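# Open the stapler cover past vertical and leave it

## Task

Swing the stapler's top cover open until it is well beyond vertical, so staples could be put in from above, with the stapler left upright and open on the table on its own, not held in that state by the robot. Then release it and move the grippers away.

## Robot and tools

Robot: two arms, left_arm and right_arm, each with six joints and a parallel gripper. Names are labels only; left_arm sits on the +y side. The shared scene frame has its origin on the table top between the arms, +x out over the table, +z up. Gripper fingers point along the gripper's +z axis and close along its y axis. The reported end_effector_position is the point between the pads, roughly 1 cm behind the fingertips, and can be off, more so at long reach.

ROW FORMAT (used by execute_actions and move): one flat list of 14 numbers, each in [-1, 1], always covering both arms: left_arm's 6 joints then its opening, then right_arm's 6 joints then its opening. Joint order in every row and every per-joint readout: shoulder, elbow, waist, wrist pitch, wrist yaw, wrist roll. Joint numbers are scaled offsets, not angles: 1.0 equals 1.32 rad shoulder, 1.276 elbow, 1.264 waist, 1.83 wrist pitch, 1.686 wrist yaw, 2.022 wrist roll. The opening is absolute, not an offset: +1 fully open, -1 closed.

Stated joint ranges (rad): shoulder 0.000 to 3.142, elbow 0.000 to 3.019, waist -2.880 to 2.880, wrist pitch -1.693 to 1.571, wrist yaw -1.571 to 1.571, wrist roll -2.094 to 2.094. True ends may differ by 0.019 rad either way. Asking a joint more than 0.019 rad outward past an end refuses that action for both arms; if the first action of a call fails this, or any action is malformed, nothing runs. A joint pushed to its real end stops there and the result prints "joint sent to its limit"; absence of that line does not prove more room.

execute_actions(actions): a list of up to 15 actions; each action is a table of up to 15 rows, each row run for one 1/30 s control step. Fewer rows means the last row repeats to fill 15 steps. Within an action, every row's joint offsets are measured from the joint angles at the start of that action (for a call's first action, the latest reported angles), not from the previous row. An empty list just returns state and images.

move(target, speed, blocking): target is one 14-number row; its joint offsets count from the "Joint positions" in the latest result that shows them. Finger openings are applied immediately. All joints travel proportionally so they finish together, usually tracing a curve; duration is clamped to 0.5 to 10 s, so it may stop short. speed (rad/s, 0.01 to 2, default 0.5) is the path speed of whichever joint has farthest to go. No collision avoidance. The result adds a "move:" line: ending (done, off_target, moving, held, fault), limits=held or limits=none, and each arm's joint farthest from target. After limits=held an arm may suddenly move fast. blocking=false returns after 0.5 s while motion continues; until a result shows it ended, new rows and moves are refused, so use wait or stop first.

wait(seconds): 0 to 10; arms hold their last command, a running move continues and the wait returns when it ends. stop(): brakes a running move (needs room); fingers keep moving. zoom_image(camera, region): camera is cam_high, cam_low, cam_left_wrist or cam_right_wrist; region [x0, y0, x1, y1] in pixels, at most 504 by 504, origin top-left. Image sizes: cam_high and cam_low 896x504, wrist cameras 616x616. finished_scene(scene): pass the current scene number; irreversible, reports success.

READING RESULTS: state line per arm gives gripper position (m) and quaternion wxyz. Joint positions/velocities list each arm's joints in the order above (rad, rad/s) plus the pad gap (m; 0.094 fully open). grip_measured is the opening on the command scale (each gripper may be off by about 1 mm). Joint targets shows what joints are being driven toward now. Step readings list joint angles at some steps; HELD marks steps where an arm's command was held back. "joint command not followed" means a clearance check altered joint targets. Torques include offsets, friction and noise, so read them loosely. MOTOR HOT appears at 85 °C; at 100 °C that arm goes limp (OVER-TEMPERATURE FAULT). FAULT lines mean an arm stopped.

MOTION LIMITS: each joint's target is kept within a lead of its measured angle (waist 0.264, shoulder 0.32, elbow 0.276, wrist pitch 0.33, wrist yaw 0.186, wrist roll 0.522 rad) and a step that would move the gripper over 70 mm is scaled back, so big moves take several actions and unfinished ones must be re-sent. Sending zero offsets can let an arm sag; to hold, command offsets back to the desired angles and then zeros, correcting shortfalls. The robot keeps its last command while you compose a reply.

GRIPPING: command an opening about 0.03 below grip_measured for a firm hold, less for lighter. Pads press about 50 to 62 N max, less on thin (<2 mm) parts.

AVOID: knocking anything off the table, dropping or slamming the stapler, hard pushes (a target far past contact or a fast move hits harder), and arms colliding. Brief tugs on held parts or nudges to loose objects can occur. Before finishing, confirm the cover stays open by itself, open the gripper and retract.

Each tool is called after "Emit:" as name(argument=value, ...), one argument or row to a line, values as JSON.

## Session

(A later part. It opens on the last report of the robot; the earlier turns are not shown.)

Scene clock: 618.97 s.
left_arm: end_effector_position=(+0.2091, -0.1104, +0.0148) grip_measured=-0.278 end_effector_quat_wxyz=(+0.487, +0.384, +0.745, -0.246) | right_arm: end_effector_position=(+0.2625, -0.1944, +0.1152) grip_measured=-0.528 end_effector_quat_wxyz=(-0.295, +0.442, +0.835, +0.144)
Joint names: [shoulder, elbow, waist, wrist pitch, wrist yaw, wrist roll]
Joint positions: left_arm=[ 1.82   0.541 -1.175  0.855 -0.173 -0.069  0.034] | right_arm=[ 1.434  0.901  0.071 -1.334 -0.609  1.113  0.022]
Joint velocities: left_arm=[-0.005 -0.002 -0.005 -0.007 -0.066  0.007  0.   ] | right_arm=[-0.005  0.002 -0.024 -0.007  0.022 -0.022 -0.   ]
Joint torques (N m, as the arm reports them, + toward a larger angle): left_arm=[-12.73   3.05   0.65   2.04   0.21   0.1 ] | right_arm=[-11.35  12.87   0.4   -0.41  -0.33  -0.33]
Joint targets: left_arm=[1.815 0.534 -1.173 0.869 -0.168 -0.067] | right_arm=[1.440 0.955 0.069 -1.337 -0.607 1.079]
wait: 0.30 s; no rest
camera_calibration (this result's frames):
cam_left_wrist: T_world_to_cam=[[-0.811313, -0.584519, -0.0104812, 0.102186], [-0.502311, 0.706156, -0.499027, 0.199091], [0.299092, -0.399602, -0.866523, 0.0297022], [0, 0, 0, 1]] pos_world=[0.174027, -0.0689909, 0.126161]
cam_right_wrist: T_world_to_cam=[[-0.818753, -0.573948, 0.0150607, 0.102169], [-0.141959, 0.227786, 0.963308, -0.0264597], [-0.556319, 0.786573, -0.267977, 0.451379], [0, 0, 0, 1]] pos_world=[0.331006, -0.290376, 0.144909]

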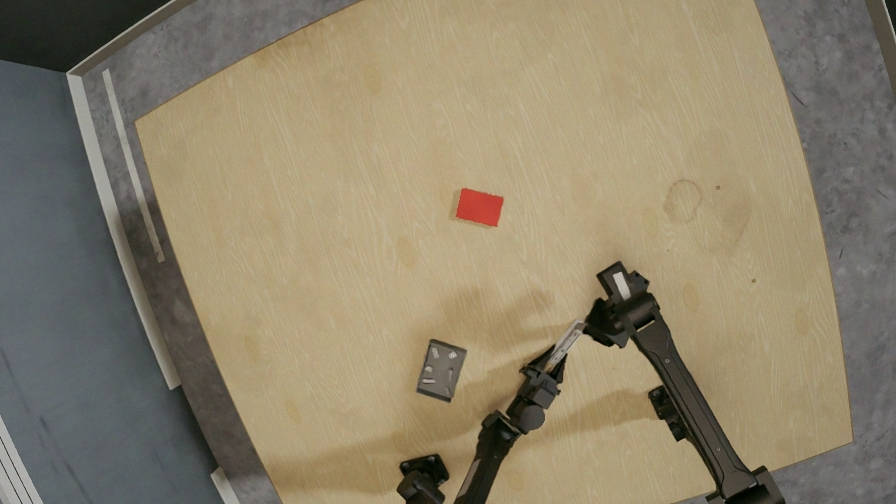

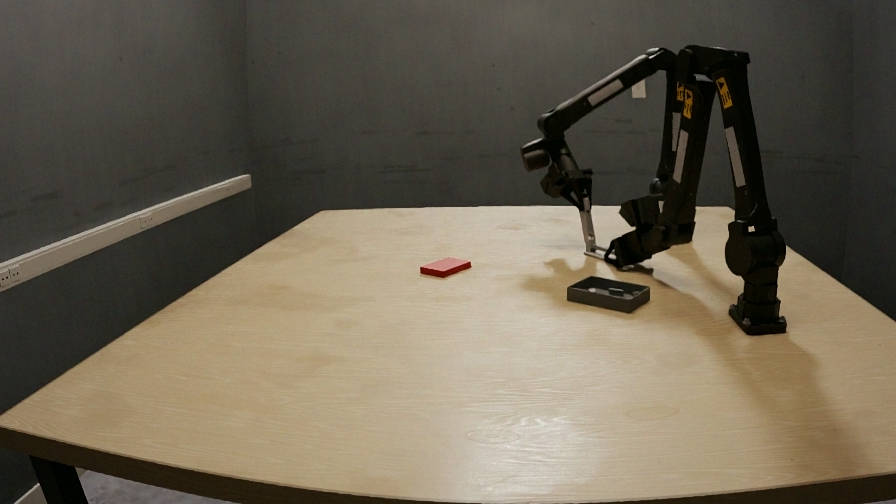

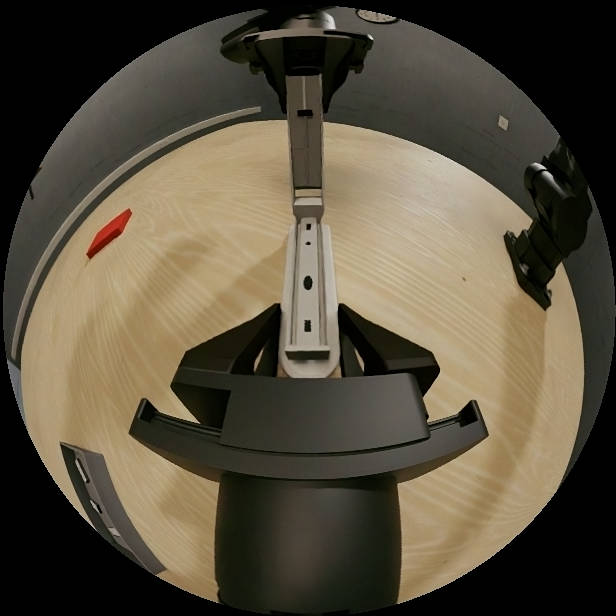

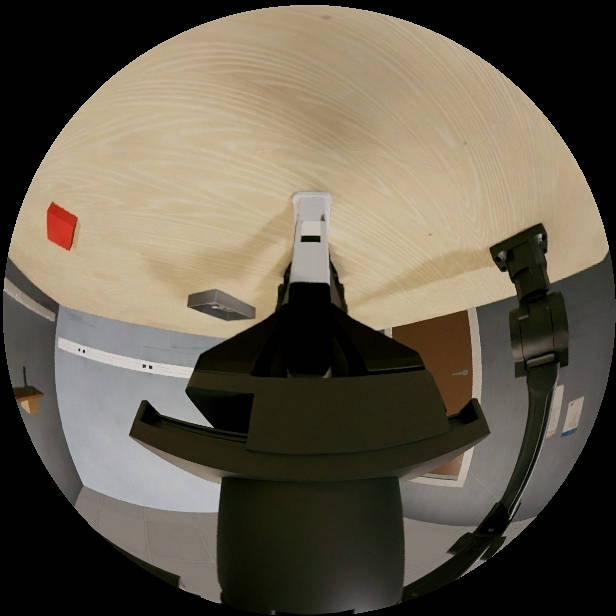

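Emit:
execute_actions(
  actions=[
    [
[-0.0038,-0.0055,0.0016,0.0077,0.0030,0.0010,-0.32, 0.0198,0.0487,-0.0188,-0.0020,0.0000,-0.0481,-0.565],
[-0.0038,-0.0055,0.0016,0.0077,0.0030,0.0010,-0.32, 0.0365,0.0543,-0.0339,-0.0069,-0.0077,-0.0726,-0.565],
[-0.0038,-0.0055,0.0016,0.0077,0.0030,0.0010,-0.32, 0.0539,0.0601,-0.0483,-0.0180,-0.0221,-0.0949,-0.565],
[-0.0038,-0.0055,0.0016,0.0077,0.0030,0.0010,-0.32, 0.0720,0.0661,-0.0622,-0.0298,-0.0358,-0.1138,-0.565],
[-0.0038,-0.0055,0.0016,0.0077,0.0030,0.0010,-0.32, 0.0914,0.0723,-0.0755,-0.0420,-0.0488,-0.1331,-0.565],
[-0.0038,-0.0055,0.0016,0.0077,0.0030,0.0010,-0.32, 0.1108,0.0786,-0.0881,-0.0549,-0.0613,-0.1529,-0.565],
[-0.0038,-0.0055,0.0016,0.0077,0.0030,0.0010,-0.32, 0.1308,0.0851,-0.1002,-0.0683,-0.0731,-0.1729,-0.565],
[-0.0038,-0.0055,0.0016,0.0077,0.0030,0.0010,-0.32, 0.1520,0.0918,-0.1118,-0.0822,-0.0843,-0.1933,-0.565],
[-0.0038,-0.0055,0.0016,0.0077,0.0030,0.0010,-0.32, 0.1729,0.0987,-0.1227,-0.0966,-0.0948,-0.2140,-0.565],
[-0.0038,-0.0055,0.0016,0.0077,0.0030,0.0010,-0.32, 0.1943,0.1056,-0.1330,-0.1116,-0.1046,-0.2352,-0.565],
[-0.0038,-0.0055,0.0016,0.0077,0.0030,0.0010,-0.32, 0.2170,0.1128,-0.1428,-0.1270,-0.1138,-0.2501,-0.565],
[-0.0038,-0.0055,0.0016,0.0077,0.0030,0.0010,-0.32, 0.2392,0.1200,-0.1520,-0.1431,-0.1224,-0.2520,-0.565],
[-0.0038,-0.0055,0.0016,0.0077,0.0030,0.0010,-0.32, 0.2392,0.1200,-0.1520,-0.1595,-0.1301,-0.2520,-0.565],
[-0.0038,-0.0055,0.0016,0.0077,0.0030,0.0010,-0.32, 0.2392,0.1200,-0.1520,-0.1679,-0.1338,-0.2520,-0.565],
[-0.0038,-0.0055,0.0016,0.0077,0.0030,0.0010,-0.32, 0.2392,0.1200,-0.1520,-0.1679,-0.1338,-0.2520,-0.565]
],
  ],
)

Emit:
wait(
  seconds=0.4,
)

Scene clock: 654.63 s.
left_arm: end_effector_position=(+0.2116, -0.1093, +0.0154) grip_measured=-0.278 end_effector_quat_wxyz=(+0.489, +0.381, +0.746, -0.243) | right_arm: end_effector_position=(+0.2835, -0.2173, +0.1030) grip_measured=-0.528 end_effector_quat_wxyz=(-0.461, +0.408, +0.756, +0.223)
Joint names: [shoulder, elbow, waist, wrist pitch, wrist yaw, wrist roll]
Joint positions: left_arm=[ 1.82   0.541 -1.171  0.858 -0.178 -0.068  0.034] | right_arm=[ 1.736  1.003 -0.109 -1.621 -0.833  0.682  0.022]
Joint velocities: left_arm=[-0.005  0.002  0.015 -0.002  0.022 -0.037  0.001] | right_arm=[ 0.317  0.1   -0.142 -0.354 -0.11  -0.579 -0.   ]
Joint torques (N m, as the arm reports them, + toward a larger angle): left_arm=[-12.82   3.05  -0.05   1.98   0.38   0.1 ] | right_arm=[-16.03  10.22   0.43  -0.83  -0.31   0.1 ]
Joint targets: left_arm=[1.814 0.534 -1.173 0.869 -0.168 -0.067] | right_arm=[1.750 1.054 -0.121 -1.641 -0.835 0.603]
Step readings (joint positions):
0: left_arm=[1.820 0.541 -1.175 0.855 -0.173 -0.069] | right_arm=[1.434 0.901 0.071 -1.334 -0.609 1.113]
1: left_arm=[1.820 0.541 -1.175 0.855 -0.173 -0.069] | right_arm=[1.435 0.901 0.071 -1.334 -0.610 1.105]
2: left_arm=[1.820 0.541 -1.175 0.855 -0.175 -0.069] | right_arm=[1.438 0.903 0.068 -1.338 -0.616 1.091]
4: left_arm=[1.820 0.541 -1.175 0.856 -0.181 -0.066] | right_arm=[1.460 0.913 0.049 -1.360 -0.645 1.050]
8: left_arm=[1.820 0.541 -1.173 0.858 -0.182 -0.066] | right_arm=[1.560 0.945 -0.023 -1.444 -0.731 0.918]
15: Joint positions above
camera_calibration (this result's frames):
cam_left_wrist: T_world_to_cam=[[-0.806847, -0.59062, -0.0128746, 0.103298], [-0.505768, 0.701864, -0.501584, 0.20016], [0.305282, -0.39819, -0.865013, 0.0287979], [0, 0, 0, 1]] pos_world=[0.175788, -0.0680086, 0.126638]
cam_right_wrist: T_world_to_cam=[[-0.820824, -0.570302, 0.0316856, 0.106014], [0.101974, -0.0917345, 0.990548, -0.147912], [-0.562005, 0.816297, 0.133454, 0.444469], [0, 0, 0, 1]] pos_world=[0.351896, -0.315927, 0.0838386]

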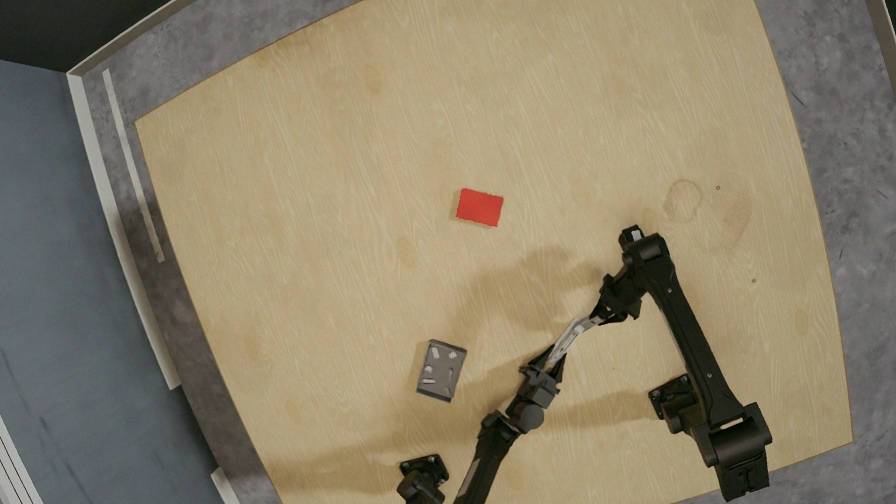

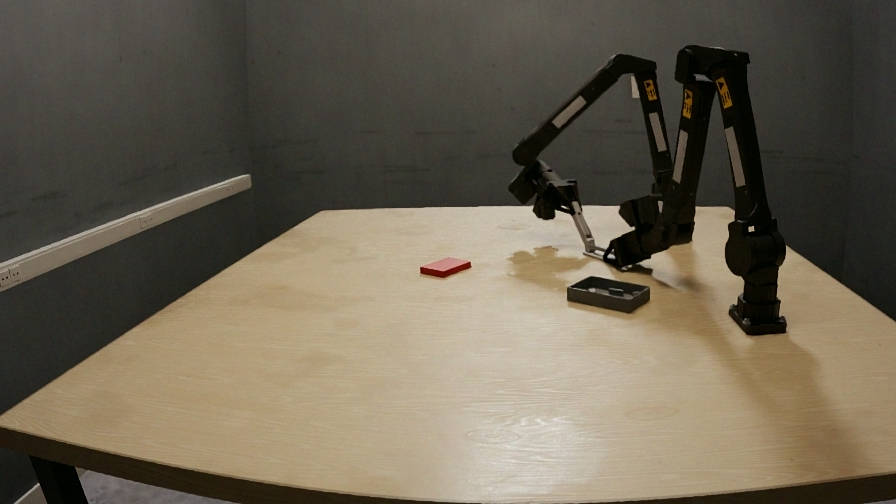

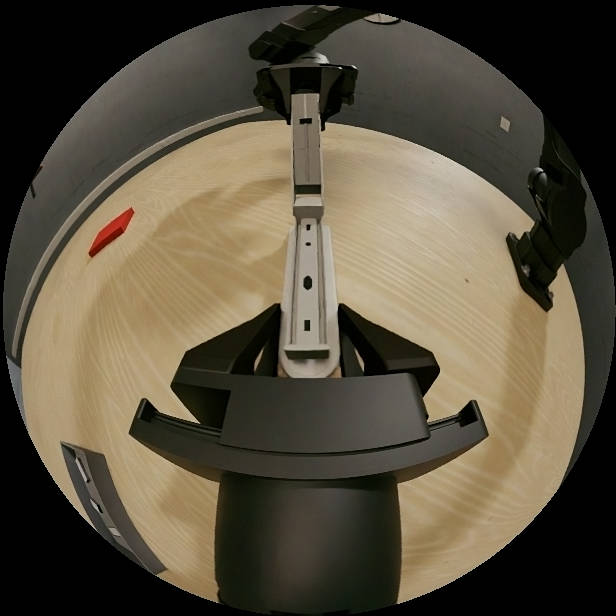

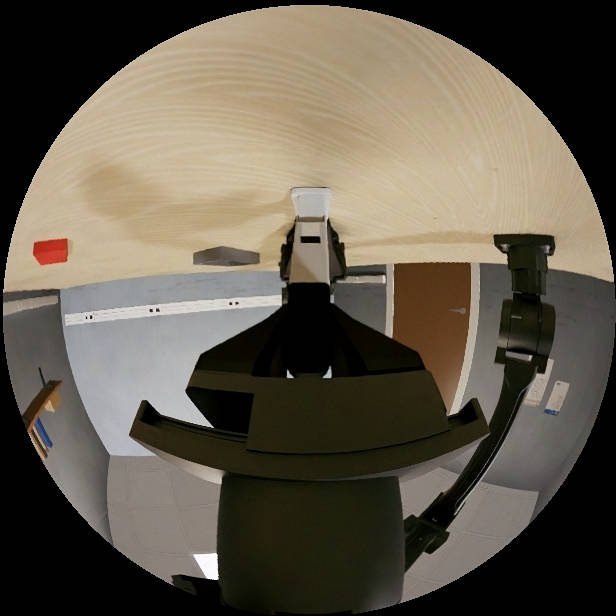

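Scene clock: 655.03 s.
left_arm: end_effector_position=(+0.2115, -0.1094, +0.0154) grip_measured=-0.278 end_effector_quat_wxyz=(+0.489, +0.381, +0.746, -0.244) | right_arm: end_effector_position=(+0.2830, -0.2180, +0.1037) grip_measured=-0.528 end_effector_quat_wxyz=(-0.465, +0.399, +0.757, +0.230)
Joint names: [shoulder, elbow, waist, wrist pitch, wrist yaw, wrist roll]
Joint positions: left_arm=[ 1.82   0.541 -1.171  0.858 -0.177 -0.068  0.034] | right_arm=[ 1.746  1.006 -0.113 -1.64  -0.837  0.643  0.022]
Joint velocities: left_arm=[-0.005  0.002  0.015  0.007  0.022 -0.007  0.001] | right_arm=[-0.015 -0.002  0.005  0.022  0.022 -0.037  0.   ]
Joint torques (N m, as the arm reports them, + toward a larger angle): left_arm=[-12.43   3.01   0.22   1.99   0.38   0.08] | right_arm=[-14.91  10.42  -0.14  -1.09  -0.36  -0.44]
Joint targets: left_arm=[1.814 0.534 -1.173 0.869 -0.168 -0.067] | right_arm=[1.750 1.054 -0.121 -1.641 -0.835 0.603]
wait: 0.40 s; at rest by 0.37 s
camera_calibration (this result's frames):
cam_left_wrist: T_world_to_cam=[[-0.807261, -0.59006, -0.0125681, 0.103311], [-0.505421, 0.702149, -0.501535, 0.20011], [0.30476, -0.398517, -0.865046, 0.0288679], [0, 0, 0, 1]] pos_world=[0.175741, -0.0680432, 0.126633]
cam_right_wrist: T_world_to_cam=[[-0.814065, -0.580547, 0.0162315, 0.102641], [0.0996137, -0.112039, 0.988698, -0.152162], [-0.572167, 0.806482, 0.149038, 0.443828], [0, 0, 0, 1]] pos_world=[0.352658, -0.3154, 0.0826289]

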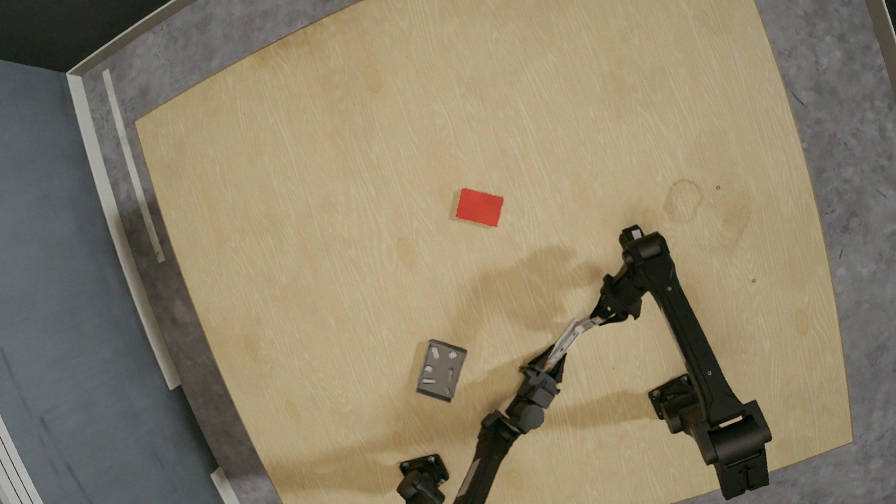

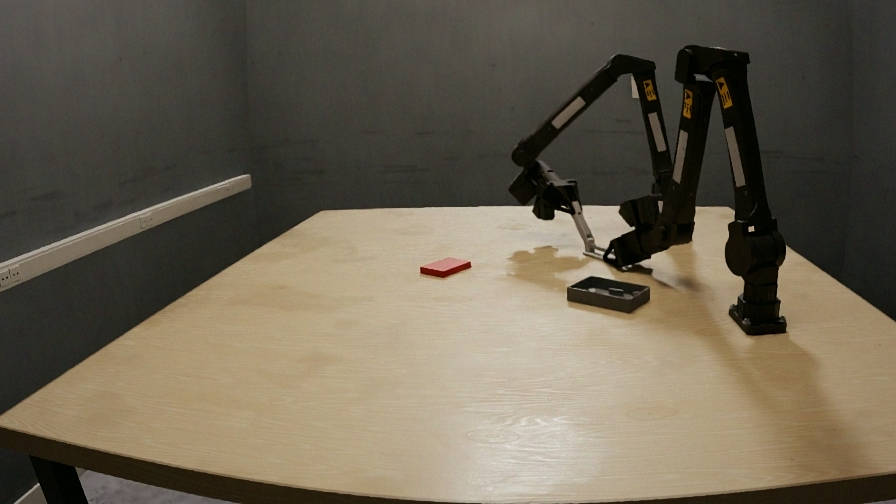

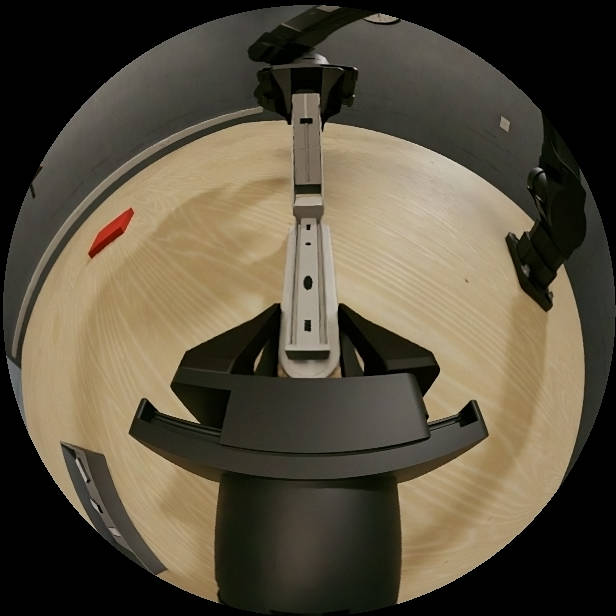

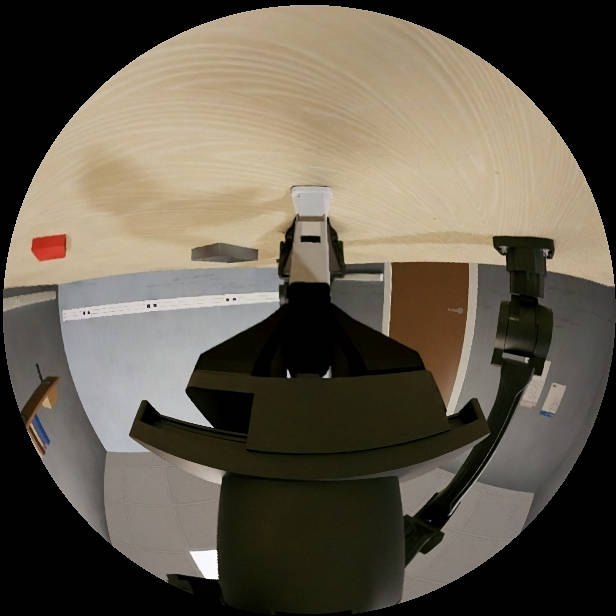

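Emit:
zoom_image(
  camera="cam_low",
  region=[490, 140, 690, 290],
)

Region (490, 140, 690, 290) of cam_low's 896x504 image, scaled by 2.520, with more detail than that image has; it fills the top 378 rows of this view, and the rest is white.

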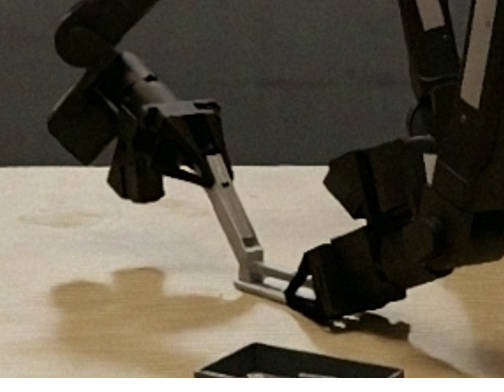

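Emit:
execute_actions(
  actions=[
    [
[-0.0040,-0.0055,-0.0010,0.0060,0.0030,0.0005,-0.32, 0.0030,0.0376,-0.0030,-0.0005,0.0010,-0.0080,-0.45],
[-0.0040,-0.0055,-0.0010,0.0060,0.0030,0.0005,-0.32, 0.0030,0.0376,-0.0030,-0.0005,0.0010,-0.0080,-0.30],
[-0.0040,-0.0055,-0.0010,0.0060,0.0030,0.0005,-0.32, 0.0030,0.0376,-0.0030,-0.0005,0.0010,-0.0080,-0.10],
[-0.0040,-0.0055,-0.0010,0.0060,0.0030,0.0005,-0.32, 0.0030,0.0376,-0.0030,-0.0005,0.0010,-0.0080,0.15],
[-0.0040,-0.0055,-0.0010,0.0060,0.0030,0.0005,-0.32, 0.0030,0.0376,-0.0030,-0.0005,0.0010,-0.0080,0.40],
[-0.0040,-0.0055,-0.0010,0.0060,0.0030,0.0005,-0.32, 0.0030,0.0376,-0.0030,-0.0005,0.0010,-0.0080,0.60]
],
  ],
)

Scene clock: 675.40 s.
left_arm: end_effector_position=(+0.2110, -0.1092, +0.0151) grip_measured=-0.278 end_effector_quat_wxyz=(+0.489, +0.382, +0.745, -0.244) | right_arm: end_effector_position=(+0.2902, -0.2177, +0.1065) grip_measured=+0.598 end_effector_quat_wxyz=(-0.457, +0.393, +0.762, +0.235)
Joint names: [shoulder, elbow, waist, wrist pitch, wrist yaw, wrist roll]
Joint positions: left_arm=[ 1.82   0.54  -1.171  0.858 -0.175 -0.068  0.034] | right_arm=[ 1.746  1.025 -0.113 -1.64  -0.837  0.635  0.075]
Joint velocities: left_arm=[-0.015  0.012  0.005  0.017 -0.081  0.037 -0.001] | right_arm=[-0.005 -0.002 -0.015 -0.007 -0.022 -0.051 -0.001]
Joint torques (N m, as the arm reports them, + toward a larger angle): left_arm=[-12.63   3.12   0.63   1.92   0.09   0.08] | right_arm=[-15.14   8.9    0.55  -1.03  -0.38  -0.05]
Joint targets: left_arm=[1.814 0.534 -1.172 0.869 -0.172 -0.067] | right_arm=[1.750 1.054 -0.116 -1.641 -0.835 0.627]
Step readings (joint positions):
0: left_arm=[1.820 0.541 -1.171 0.858 -0.177 -0.068] | right_arm=[1.746 1.006 -0.113 -1.640 -0.837 0.643]
1: left_arm=[1.820 0.541 -1.171 0.858 -0.176 -0.068] | right_arm=[1.746 1.006 -0.113 -1.640 -0.837 0.642]
2: left_arm=[1.820 0.540 -1.171 0.858 -0.176 -0.068] | right_arm=[1.746 1.008 -0.113 -1.640 -0.837 0.641]
4: left_arm=[1.820 0.540 -1.171 0.858 -0.175 -0.068] | right_arm=[1.746 1.016 -0.113 -1.640 -0.837 0.639]
8: left_arm=[1.820 0.540 -1.171 0.858 -0.175 -0.068] | right_arm=[1.746 1.024 -0.113 -1.640 -0.837 0.636]
15: Joint positions above
camera_calibration (this result's frames):
cam_left_wrist: T_world_to_cam=[[-0.8083, -0.58865, -0.0119438, 0.103411], [-0.504715, 0.703206, -0.500764, 0.199618], [0.303174, -0.398739, -0.865502, 0.0291286], [0, 0, 0, 1]] pos_world=[0.175506, -0.0678852, 0.126408]
cam_right_wrist: T_world_to_cam=[[-0.811848, -0.583834, -0.00642423, 0.109678], [0.0758935, -0.11643, 0.990295, -0.149803], [-0.578916, 0.803481, 0.138833, 0.44967], [0, 0, 0, 1]] pos_world=[0.360732, -0.314709, 0.0866246]

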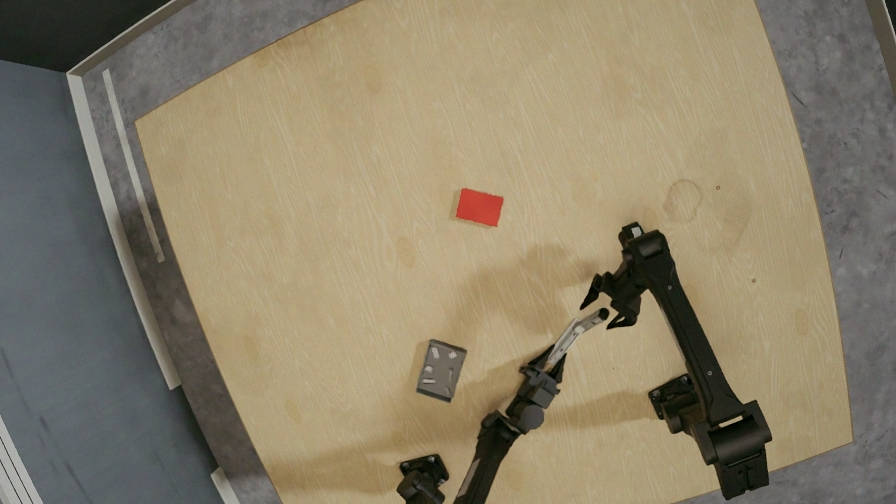

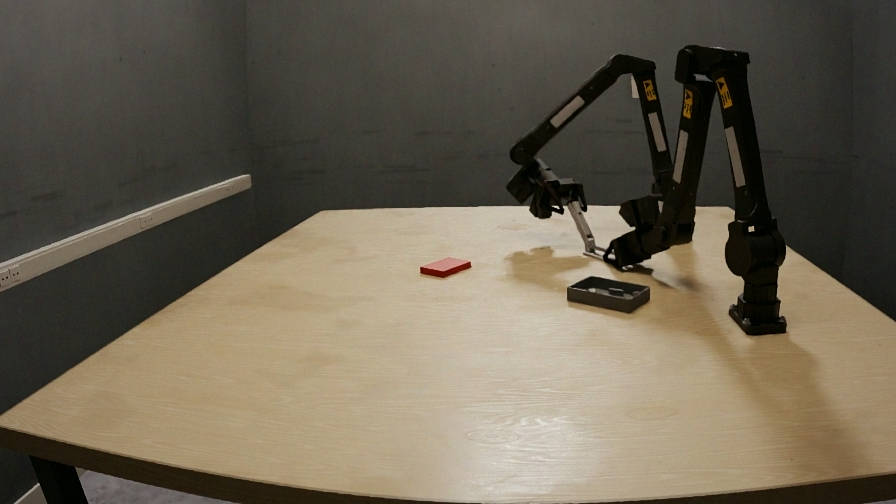

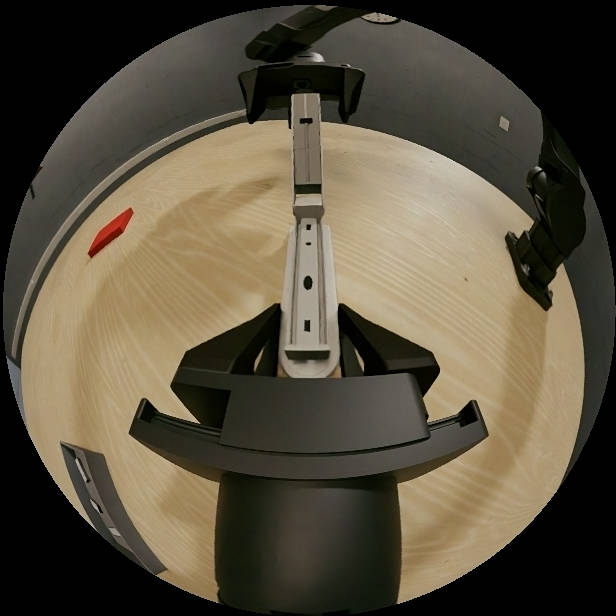

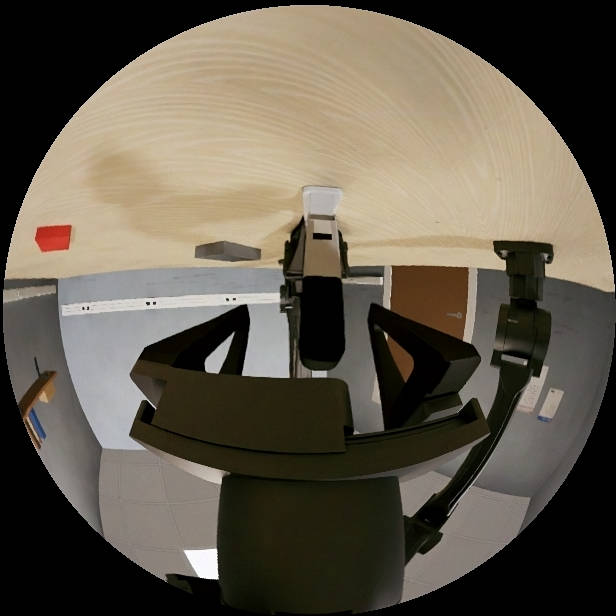

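Emit:
execute_actions(
  actions=[
    [
[-0.0040,-0.0050,-0.0010,0.0060,0.0010,0.0005,-0.22, -0.005,0.022,-0.002,0.0,0.001,-0.004,0.60],
[-0.0040,-0.0050,-0.0010,0.0060,0.0010,0.0005,-0.10, -0.015,0.022,-0.002,0.0,0.001,-0.004,0.60],
[-0.0040,-0.0050,-0.0010,0.0060,0.0010,0.0005,0.08, -0.030,0.022,-0.002,0.0,0.001,-0.004,0.60],
[-0.0040,-0.0050,-0.0010,0.0060,0.0010,0.0005,0.28, -0.046,0.022,-0.002,0.0,0.001,-0.004,0.60],
[-0.0040,-0.0050,-0.0010,0.0060,0.0010,0.0005,0.45, -0.062,0.022,-0.002,0.0,0.001,-0.004,0.60],
[-0.0040,-0.0050,-0.0010,0.0060,0.0010,0.0005,0.55, -0.078,0.022,-0.002,0.0,0.001,-0.004,0.60],
[-0.0040,-0.0050,-0.0010,0.0060,0.0010,0.0005,0.55, -0.094,0.022,-0.002,0.0,0.001,-0.004,0.60],
[-0.0080,-0.0050,-0.0010,0.0060,0.0010,0.0005,0.55, -0.110,0.022,-0.002,0.0,0.001,-0.004,0.60],
[-0.0160,-0.0070,-0.0010,0.0060,0.0010,0.0005,0.55, -0.126,0.022,-0.002,0.0,0.001,-0.004,0.60],
[-0.0270,-0.0100,-0.0010,0.0060,0.0010,0.0005,0.55, -0.142,0.022,-0.002,0.0,0.001,-0.004,0.60],
[-0.0390,-0.0140,-0.0010,0.0060,0.0010,0.0005,0.55, -0.158,0.022,-0.002,0.0,0.001,-0.004,0.60],
[-0.0510,-0.0180,-0.0010,0.0060,0.0010,0.0005,0.55, -0.174,0.022,-0.002,0.0,0.001,-0.004,0.60],
[-0.0630,-0.0220,-0.0010,0.0060,0.0010,0.0005,0.55, -0.190,0.022,-0.002,0.0,0.001,-0.004,0.60],
[-0.0750,-0.0260,-0.0010,0.0060,0.0010,0.0005,0.55, -0.206,0.022,-0.002,0.0,0.001,-0.004,0.60],
[-0.0870,-0.0300,-0.0010,0.0060,0.0010,0.0005,0.55, -0.222,0.022,-0.002,0.0,0.001,-0.004,0.60]
],
    [
[-0.040,-0.012,0.0,0.006,0.0,0.0,0.55, -0.050,0.022,-0.005,0.0,0.0,0.0,0.60],
[-0.054,-0.018,0.0,0.006,0.0,0.0,0.55, -0.064,0.022,-0.012,0.0,0.0,0.0,0.60],
[-0.068,-0.025,0.0,0.006,0.0,0.0,0.55, -0.078,0.022,-0.022,0.0,0.0,0.0,0.60],
[-0.082,-0.032,0.0,0.006,0.0,0.0,0.55, -0.092,0.022,-0.034,0.0,0.0,0.0,0.60],
[-0.096,-0.040,0.0,0.006,0.0,0.0,0.55, -0.106,0.022,-0.046,0.0,0.0,0.0,0.60],
[-0.110,-0.048,0.0,0.006,0.0,0.0,0.55, -0.120,0.022,-0.058,0.0,0.0,0.0,0.60],
[-0.124,-0.056,0.0,0.006,0.0,0.0,0.55, -0.134,0.022,-0.070,0.0,0.0,0.0,0.60],
[-0.138,-0.064,0.0,0.006,0.0,0.0,0.55, -0.147,0.022,-0.082,0.0,0.0,0.0,0.60],
[-0.152,-0.072,0.0,0.006,0.0,0.0,0.55, -0.159,0.022,-0.094,0.0,0.0,0.0,0.60],
[-0.165,-0.080,0.0,0.006,0.0,0.0,0.55, -0.170,0.022,-0.105,0.0,0.0,0.0,0.60],
[-0.177,-0.087,0.0,0.006,0.0,0.0,0.55, -0.179,0.022,-0.115,0.0,0.0,0.0,0.60],
[-0.187,-0.093,0.0,0.006,0.0,0.0,0.55, -0.186,0.022,-0.123,0.0,0.0,0.0,0.60],
[-0.195,-0.098,0.0,0.006,0.0,0.0,0.55, -0.190,0.022,-0.128,0.0,0.0,0.0,0.60],
[-0.200,-0.100,0.0,0.006,0.0,0.0,0.55, -0.192,0.022,-0.130,0.0,0.0,0.0,0.60],
[-0.200,-0.100,0.0,0.006,0.0,0.0,0.55, -0.192,0.022,-0.130,0.0,0.0,0.0,0.60]
],
  ],
)

Scene clock: 690.97 s.
left_arm: end_effector_position=(+0.1936, -0.0723, +0.1080) grip_measured=+0.548 end_effector_quat_wxyz=(+0.542, +0.353, +0.707, -0.286) | right_arm: end_effector_position=(+0.2859, -0.2655, +0.2462) grip_measured=+0.598 end_effector_quat_wxyz=(-0.231, +0.385, +0.820, +0.354)
Joint names: [shoulder, elbow, waist, wrist pitch, wrist yaw, wrist roll]
Joint positions: left_arm=[ 1.513  0.399 -1.171  0.858 -0.175 -0.068  0.073] | right_arm=[ 1.246  1.025 -0.275 -1.64  -0.837  0.635  0.075]
Joint velocities: left_arm=[-0.278 -0.125  0.005 -0.012  0.037  0.051  0.   ] | right_arm=[-0.239 -0.017 -0.132  0.007 -0.037 -0.007 -0.   ]
Joint torques (N m, as the arm reports them, + toward a larger angle): left_arm=[-8.55  4.71  0.44  1.94 -0.03  0.08] | right_arm=[-8.82 11.75  1.28 -0.2  -0.6  -0.01]
Joint targets: left_arm=[1.498 0.389 -1.171 0.869 -0.175 -0.068] | right_arm=[1.241 1.053 -0.277 -1.640 -0.837 0.635]
Step readings (joint positions; steps 1 to 15: 1st action; 16 to 30: 2nd action):
0: left_arm=[1.820 0.540 -1.171 0.858 -0.175 -0.068] | right_arm=[1.746 1.025 -0.113 -1.640 -0.837 0.635]
1: left_arm=[1.820 0.540 -1.171 0.858 -0.175 -0.068] | right_arm=[1.746 1.025 -0.113 -1.640 -0.837 0.635]
2: left_arm=[1.820 0.540 -1.171 0.858 -0.175 -0.068] | right_arm=[1.746 1.025 -0.113 -1.640 -0.837 0.635]
4: left_arm=[1.820 0.540 -1.171 0.858 -0.175 -0.068] | right_arm=[1.740 1.025 -0.113 -1.640 -0.837 0.635]
8: left_arm=[1.820 0.540 -1.171 0.858 -0.175 -0.068] | right_arm=[1.682 1.025 -0.113 -1.640 -0.837 0.635]
15: left_arm=[1.762 0.517 -1.171 0.858 -0.175 -0.068] | right_arm=[1.495 1.025 -0.113 -1.640 -0.837 0.635]
16: left_arm=[1.745 0.512 -1.171 0.858 -0.175 -0.068] | right_arm=[1.471 1.025 -0.113 -1.640 -0.837 0.635]
17: left_arm=[1.729 0.508 -1.171 0.858 -0.175 -0.068] | right_arm=[1.449 1.025 -0.113 -1.640 -0.837 0.635]
19: left_arm=[1.698 0.500 -1.171 0.858 -0.175 -0.068] | right_arm=[1.409 1.025 -0.119 -1.640 -0.837 0.635]
23: left_arm=[1.628 0.464 -1.171 0.858 -0.175 -0.068] | right_arm=[1.341 1.025 -0.171 -1.640 -0.837 0.635]
30: Joint positions above
camera_calibration (this result's frames):
cam_left_wrist: T_world_to_cam=[[-0.808549, -0.588125, 0.0189357, 0.108861], [-0.464296, 0.61788, -0.63455, 0.21181], [0.361494, -0.521856, -0.77265, 0.0992774], [0, 0, 0, 1]] pos_world=[0.150474, -0.0150408, 0.209049]
cam_right_wrist: T_world_to_cam=[[-0.789963, -0.45722, -0.408544, 0.20563], [-0.424523, -0.072925, 0.902475, -0.11718], [-0.442422, 0.886359, -0.136492, 0.516946], [0, 0, 0, 1]] pos_world=[0.341403, -0.372727, 0.26032]

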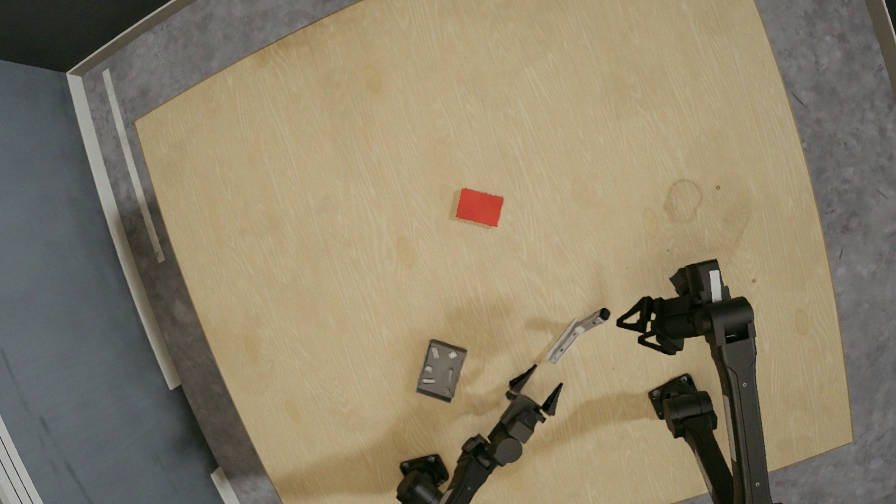

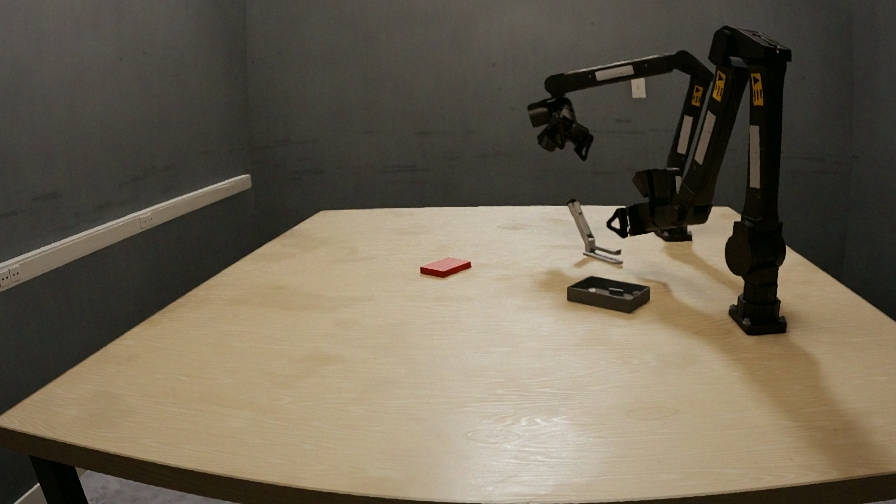

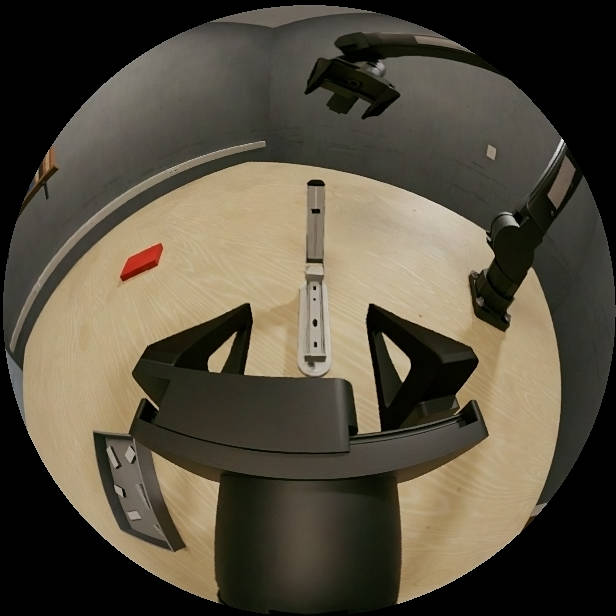

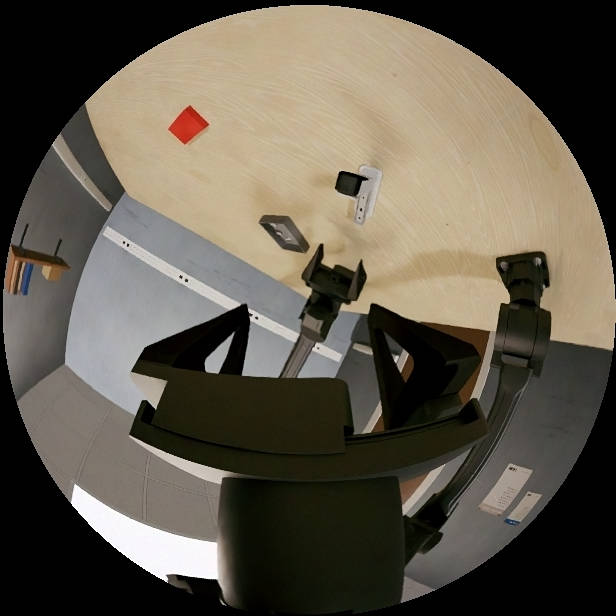

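Emit:
zoom_image(
  camera="cam_low",
  region=[520, 170, 680, 290],
)

Emit:
move(
  target=[-0.16,-0.10,0.12,0.006,0.0,0.0,0.55, -0.06,0.022,-0.08,0.0,0.0,0.0,0.60],
  speed=0.5,
)

Region (520, 170, 680, 290) of cam_low's 896x504 image, scaled by 3.150, with more detail than that image has; it fills the top 378 rows of this view, and the rest is white.

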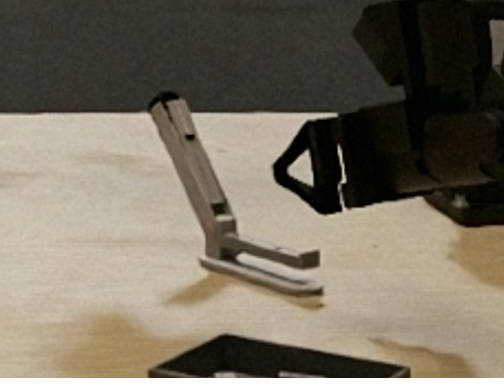

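Scene clock: 693.63 s.
left_arm: end_effector_position=(+0.2250, +0.0033, +0.1462) grip_measured=+0.548 end_effector_quat_wxyz=(+0.589, +0.286, +0.708, -0.265) | right_arm: end_effector_position=(+0.2844, -0.2925, +0.2656) grip_measured=+0.598 end_effector_quat_wxyz=(-0.181, +0.412, +0.811, +0.374)
Joint names: [shoulder, elbow, waist, wrist pitch, wrist yaw, wrist roll]
Joint positions: left_arm=[ 1.304  0.278 -1.027  0.858 -0.175 -0.068  0.073] | right_arm=[ 1.17   1.025 -0.371 -1.64  -0.837  0.635  0.075]
Joint velocities: left_arm=[ 0.005 -0.017 -0.005 -0.017 -0.022 -0.037  0.   ] | right_arm=[-0.005  0.012 -0.005 -0.007 -0.022  0.051 -0.001]
Joint torques (N m, as the arm reports them, + toward a larger angle): left_arm=[-6.41  4.81  1.19  1.98 -0.03  0.07] | right_arm=[-8.38 12.03 -0.12 -0.16 -0.61 -0.02]
Joint targets: left_arm=[1.302 0.272 -1.019 0.869 -0.175 -0.068] | right_arm=[1.166 1.053 -0.376 -1.640 -0.837 0.635]
move: off_target (right_arm); limits=none; left_arm: farthest joint: the wrist pitch, 0.011 radians from its target (0.011 radians at the start); right_arm: farthest joint: the elbow, 0.028 radians from its target (0.028 radians at the start)
camera_calibration (this result's frames):
cam_left_wrist: T_world_to_cam=[[-0.716958, -0.696232, 0.0351061, 0.155466], [-0.515876, 0.496014, -0.698457, 0.225267], [0.468875, -0.518874, -0.714791, 0.124236], [0, 0, 0, 1]] pos_world=[0.169421, 0.0609674, 0.240685]
cam_right_wrist: T_world_to_cam=[[-0.798144, -0.385805, -0.462732, 0.237601], [-0.495038, -0.017778, 0.86869, -0.0921862], [-0.343372, 0.922409, -0.176799, 0.535952], [0, 0, 0, 1]] pos_world=[0.328035, -0.404338, 0.284782]

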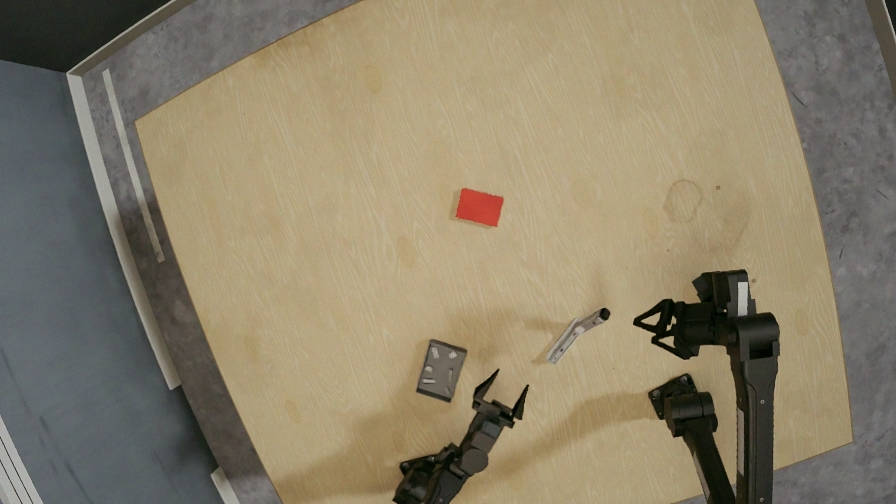

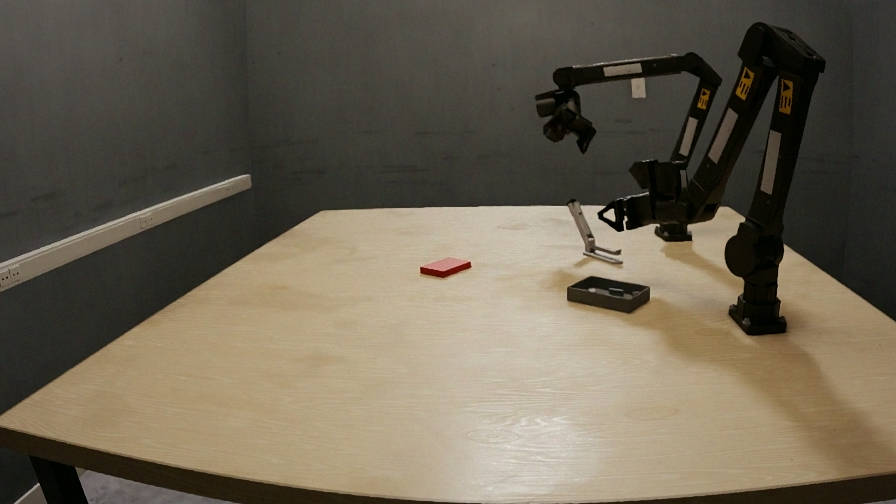

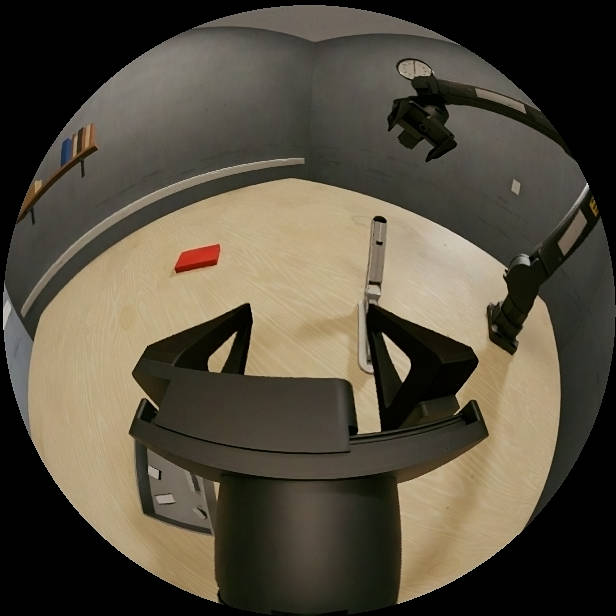

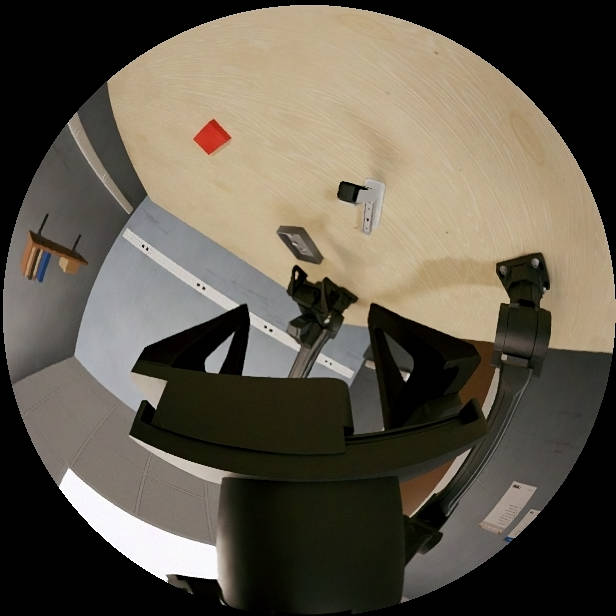

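Emit:
finished_scene(
  scene=2,
)

The scene is finished: the task was done.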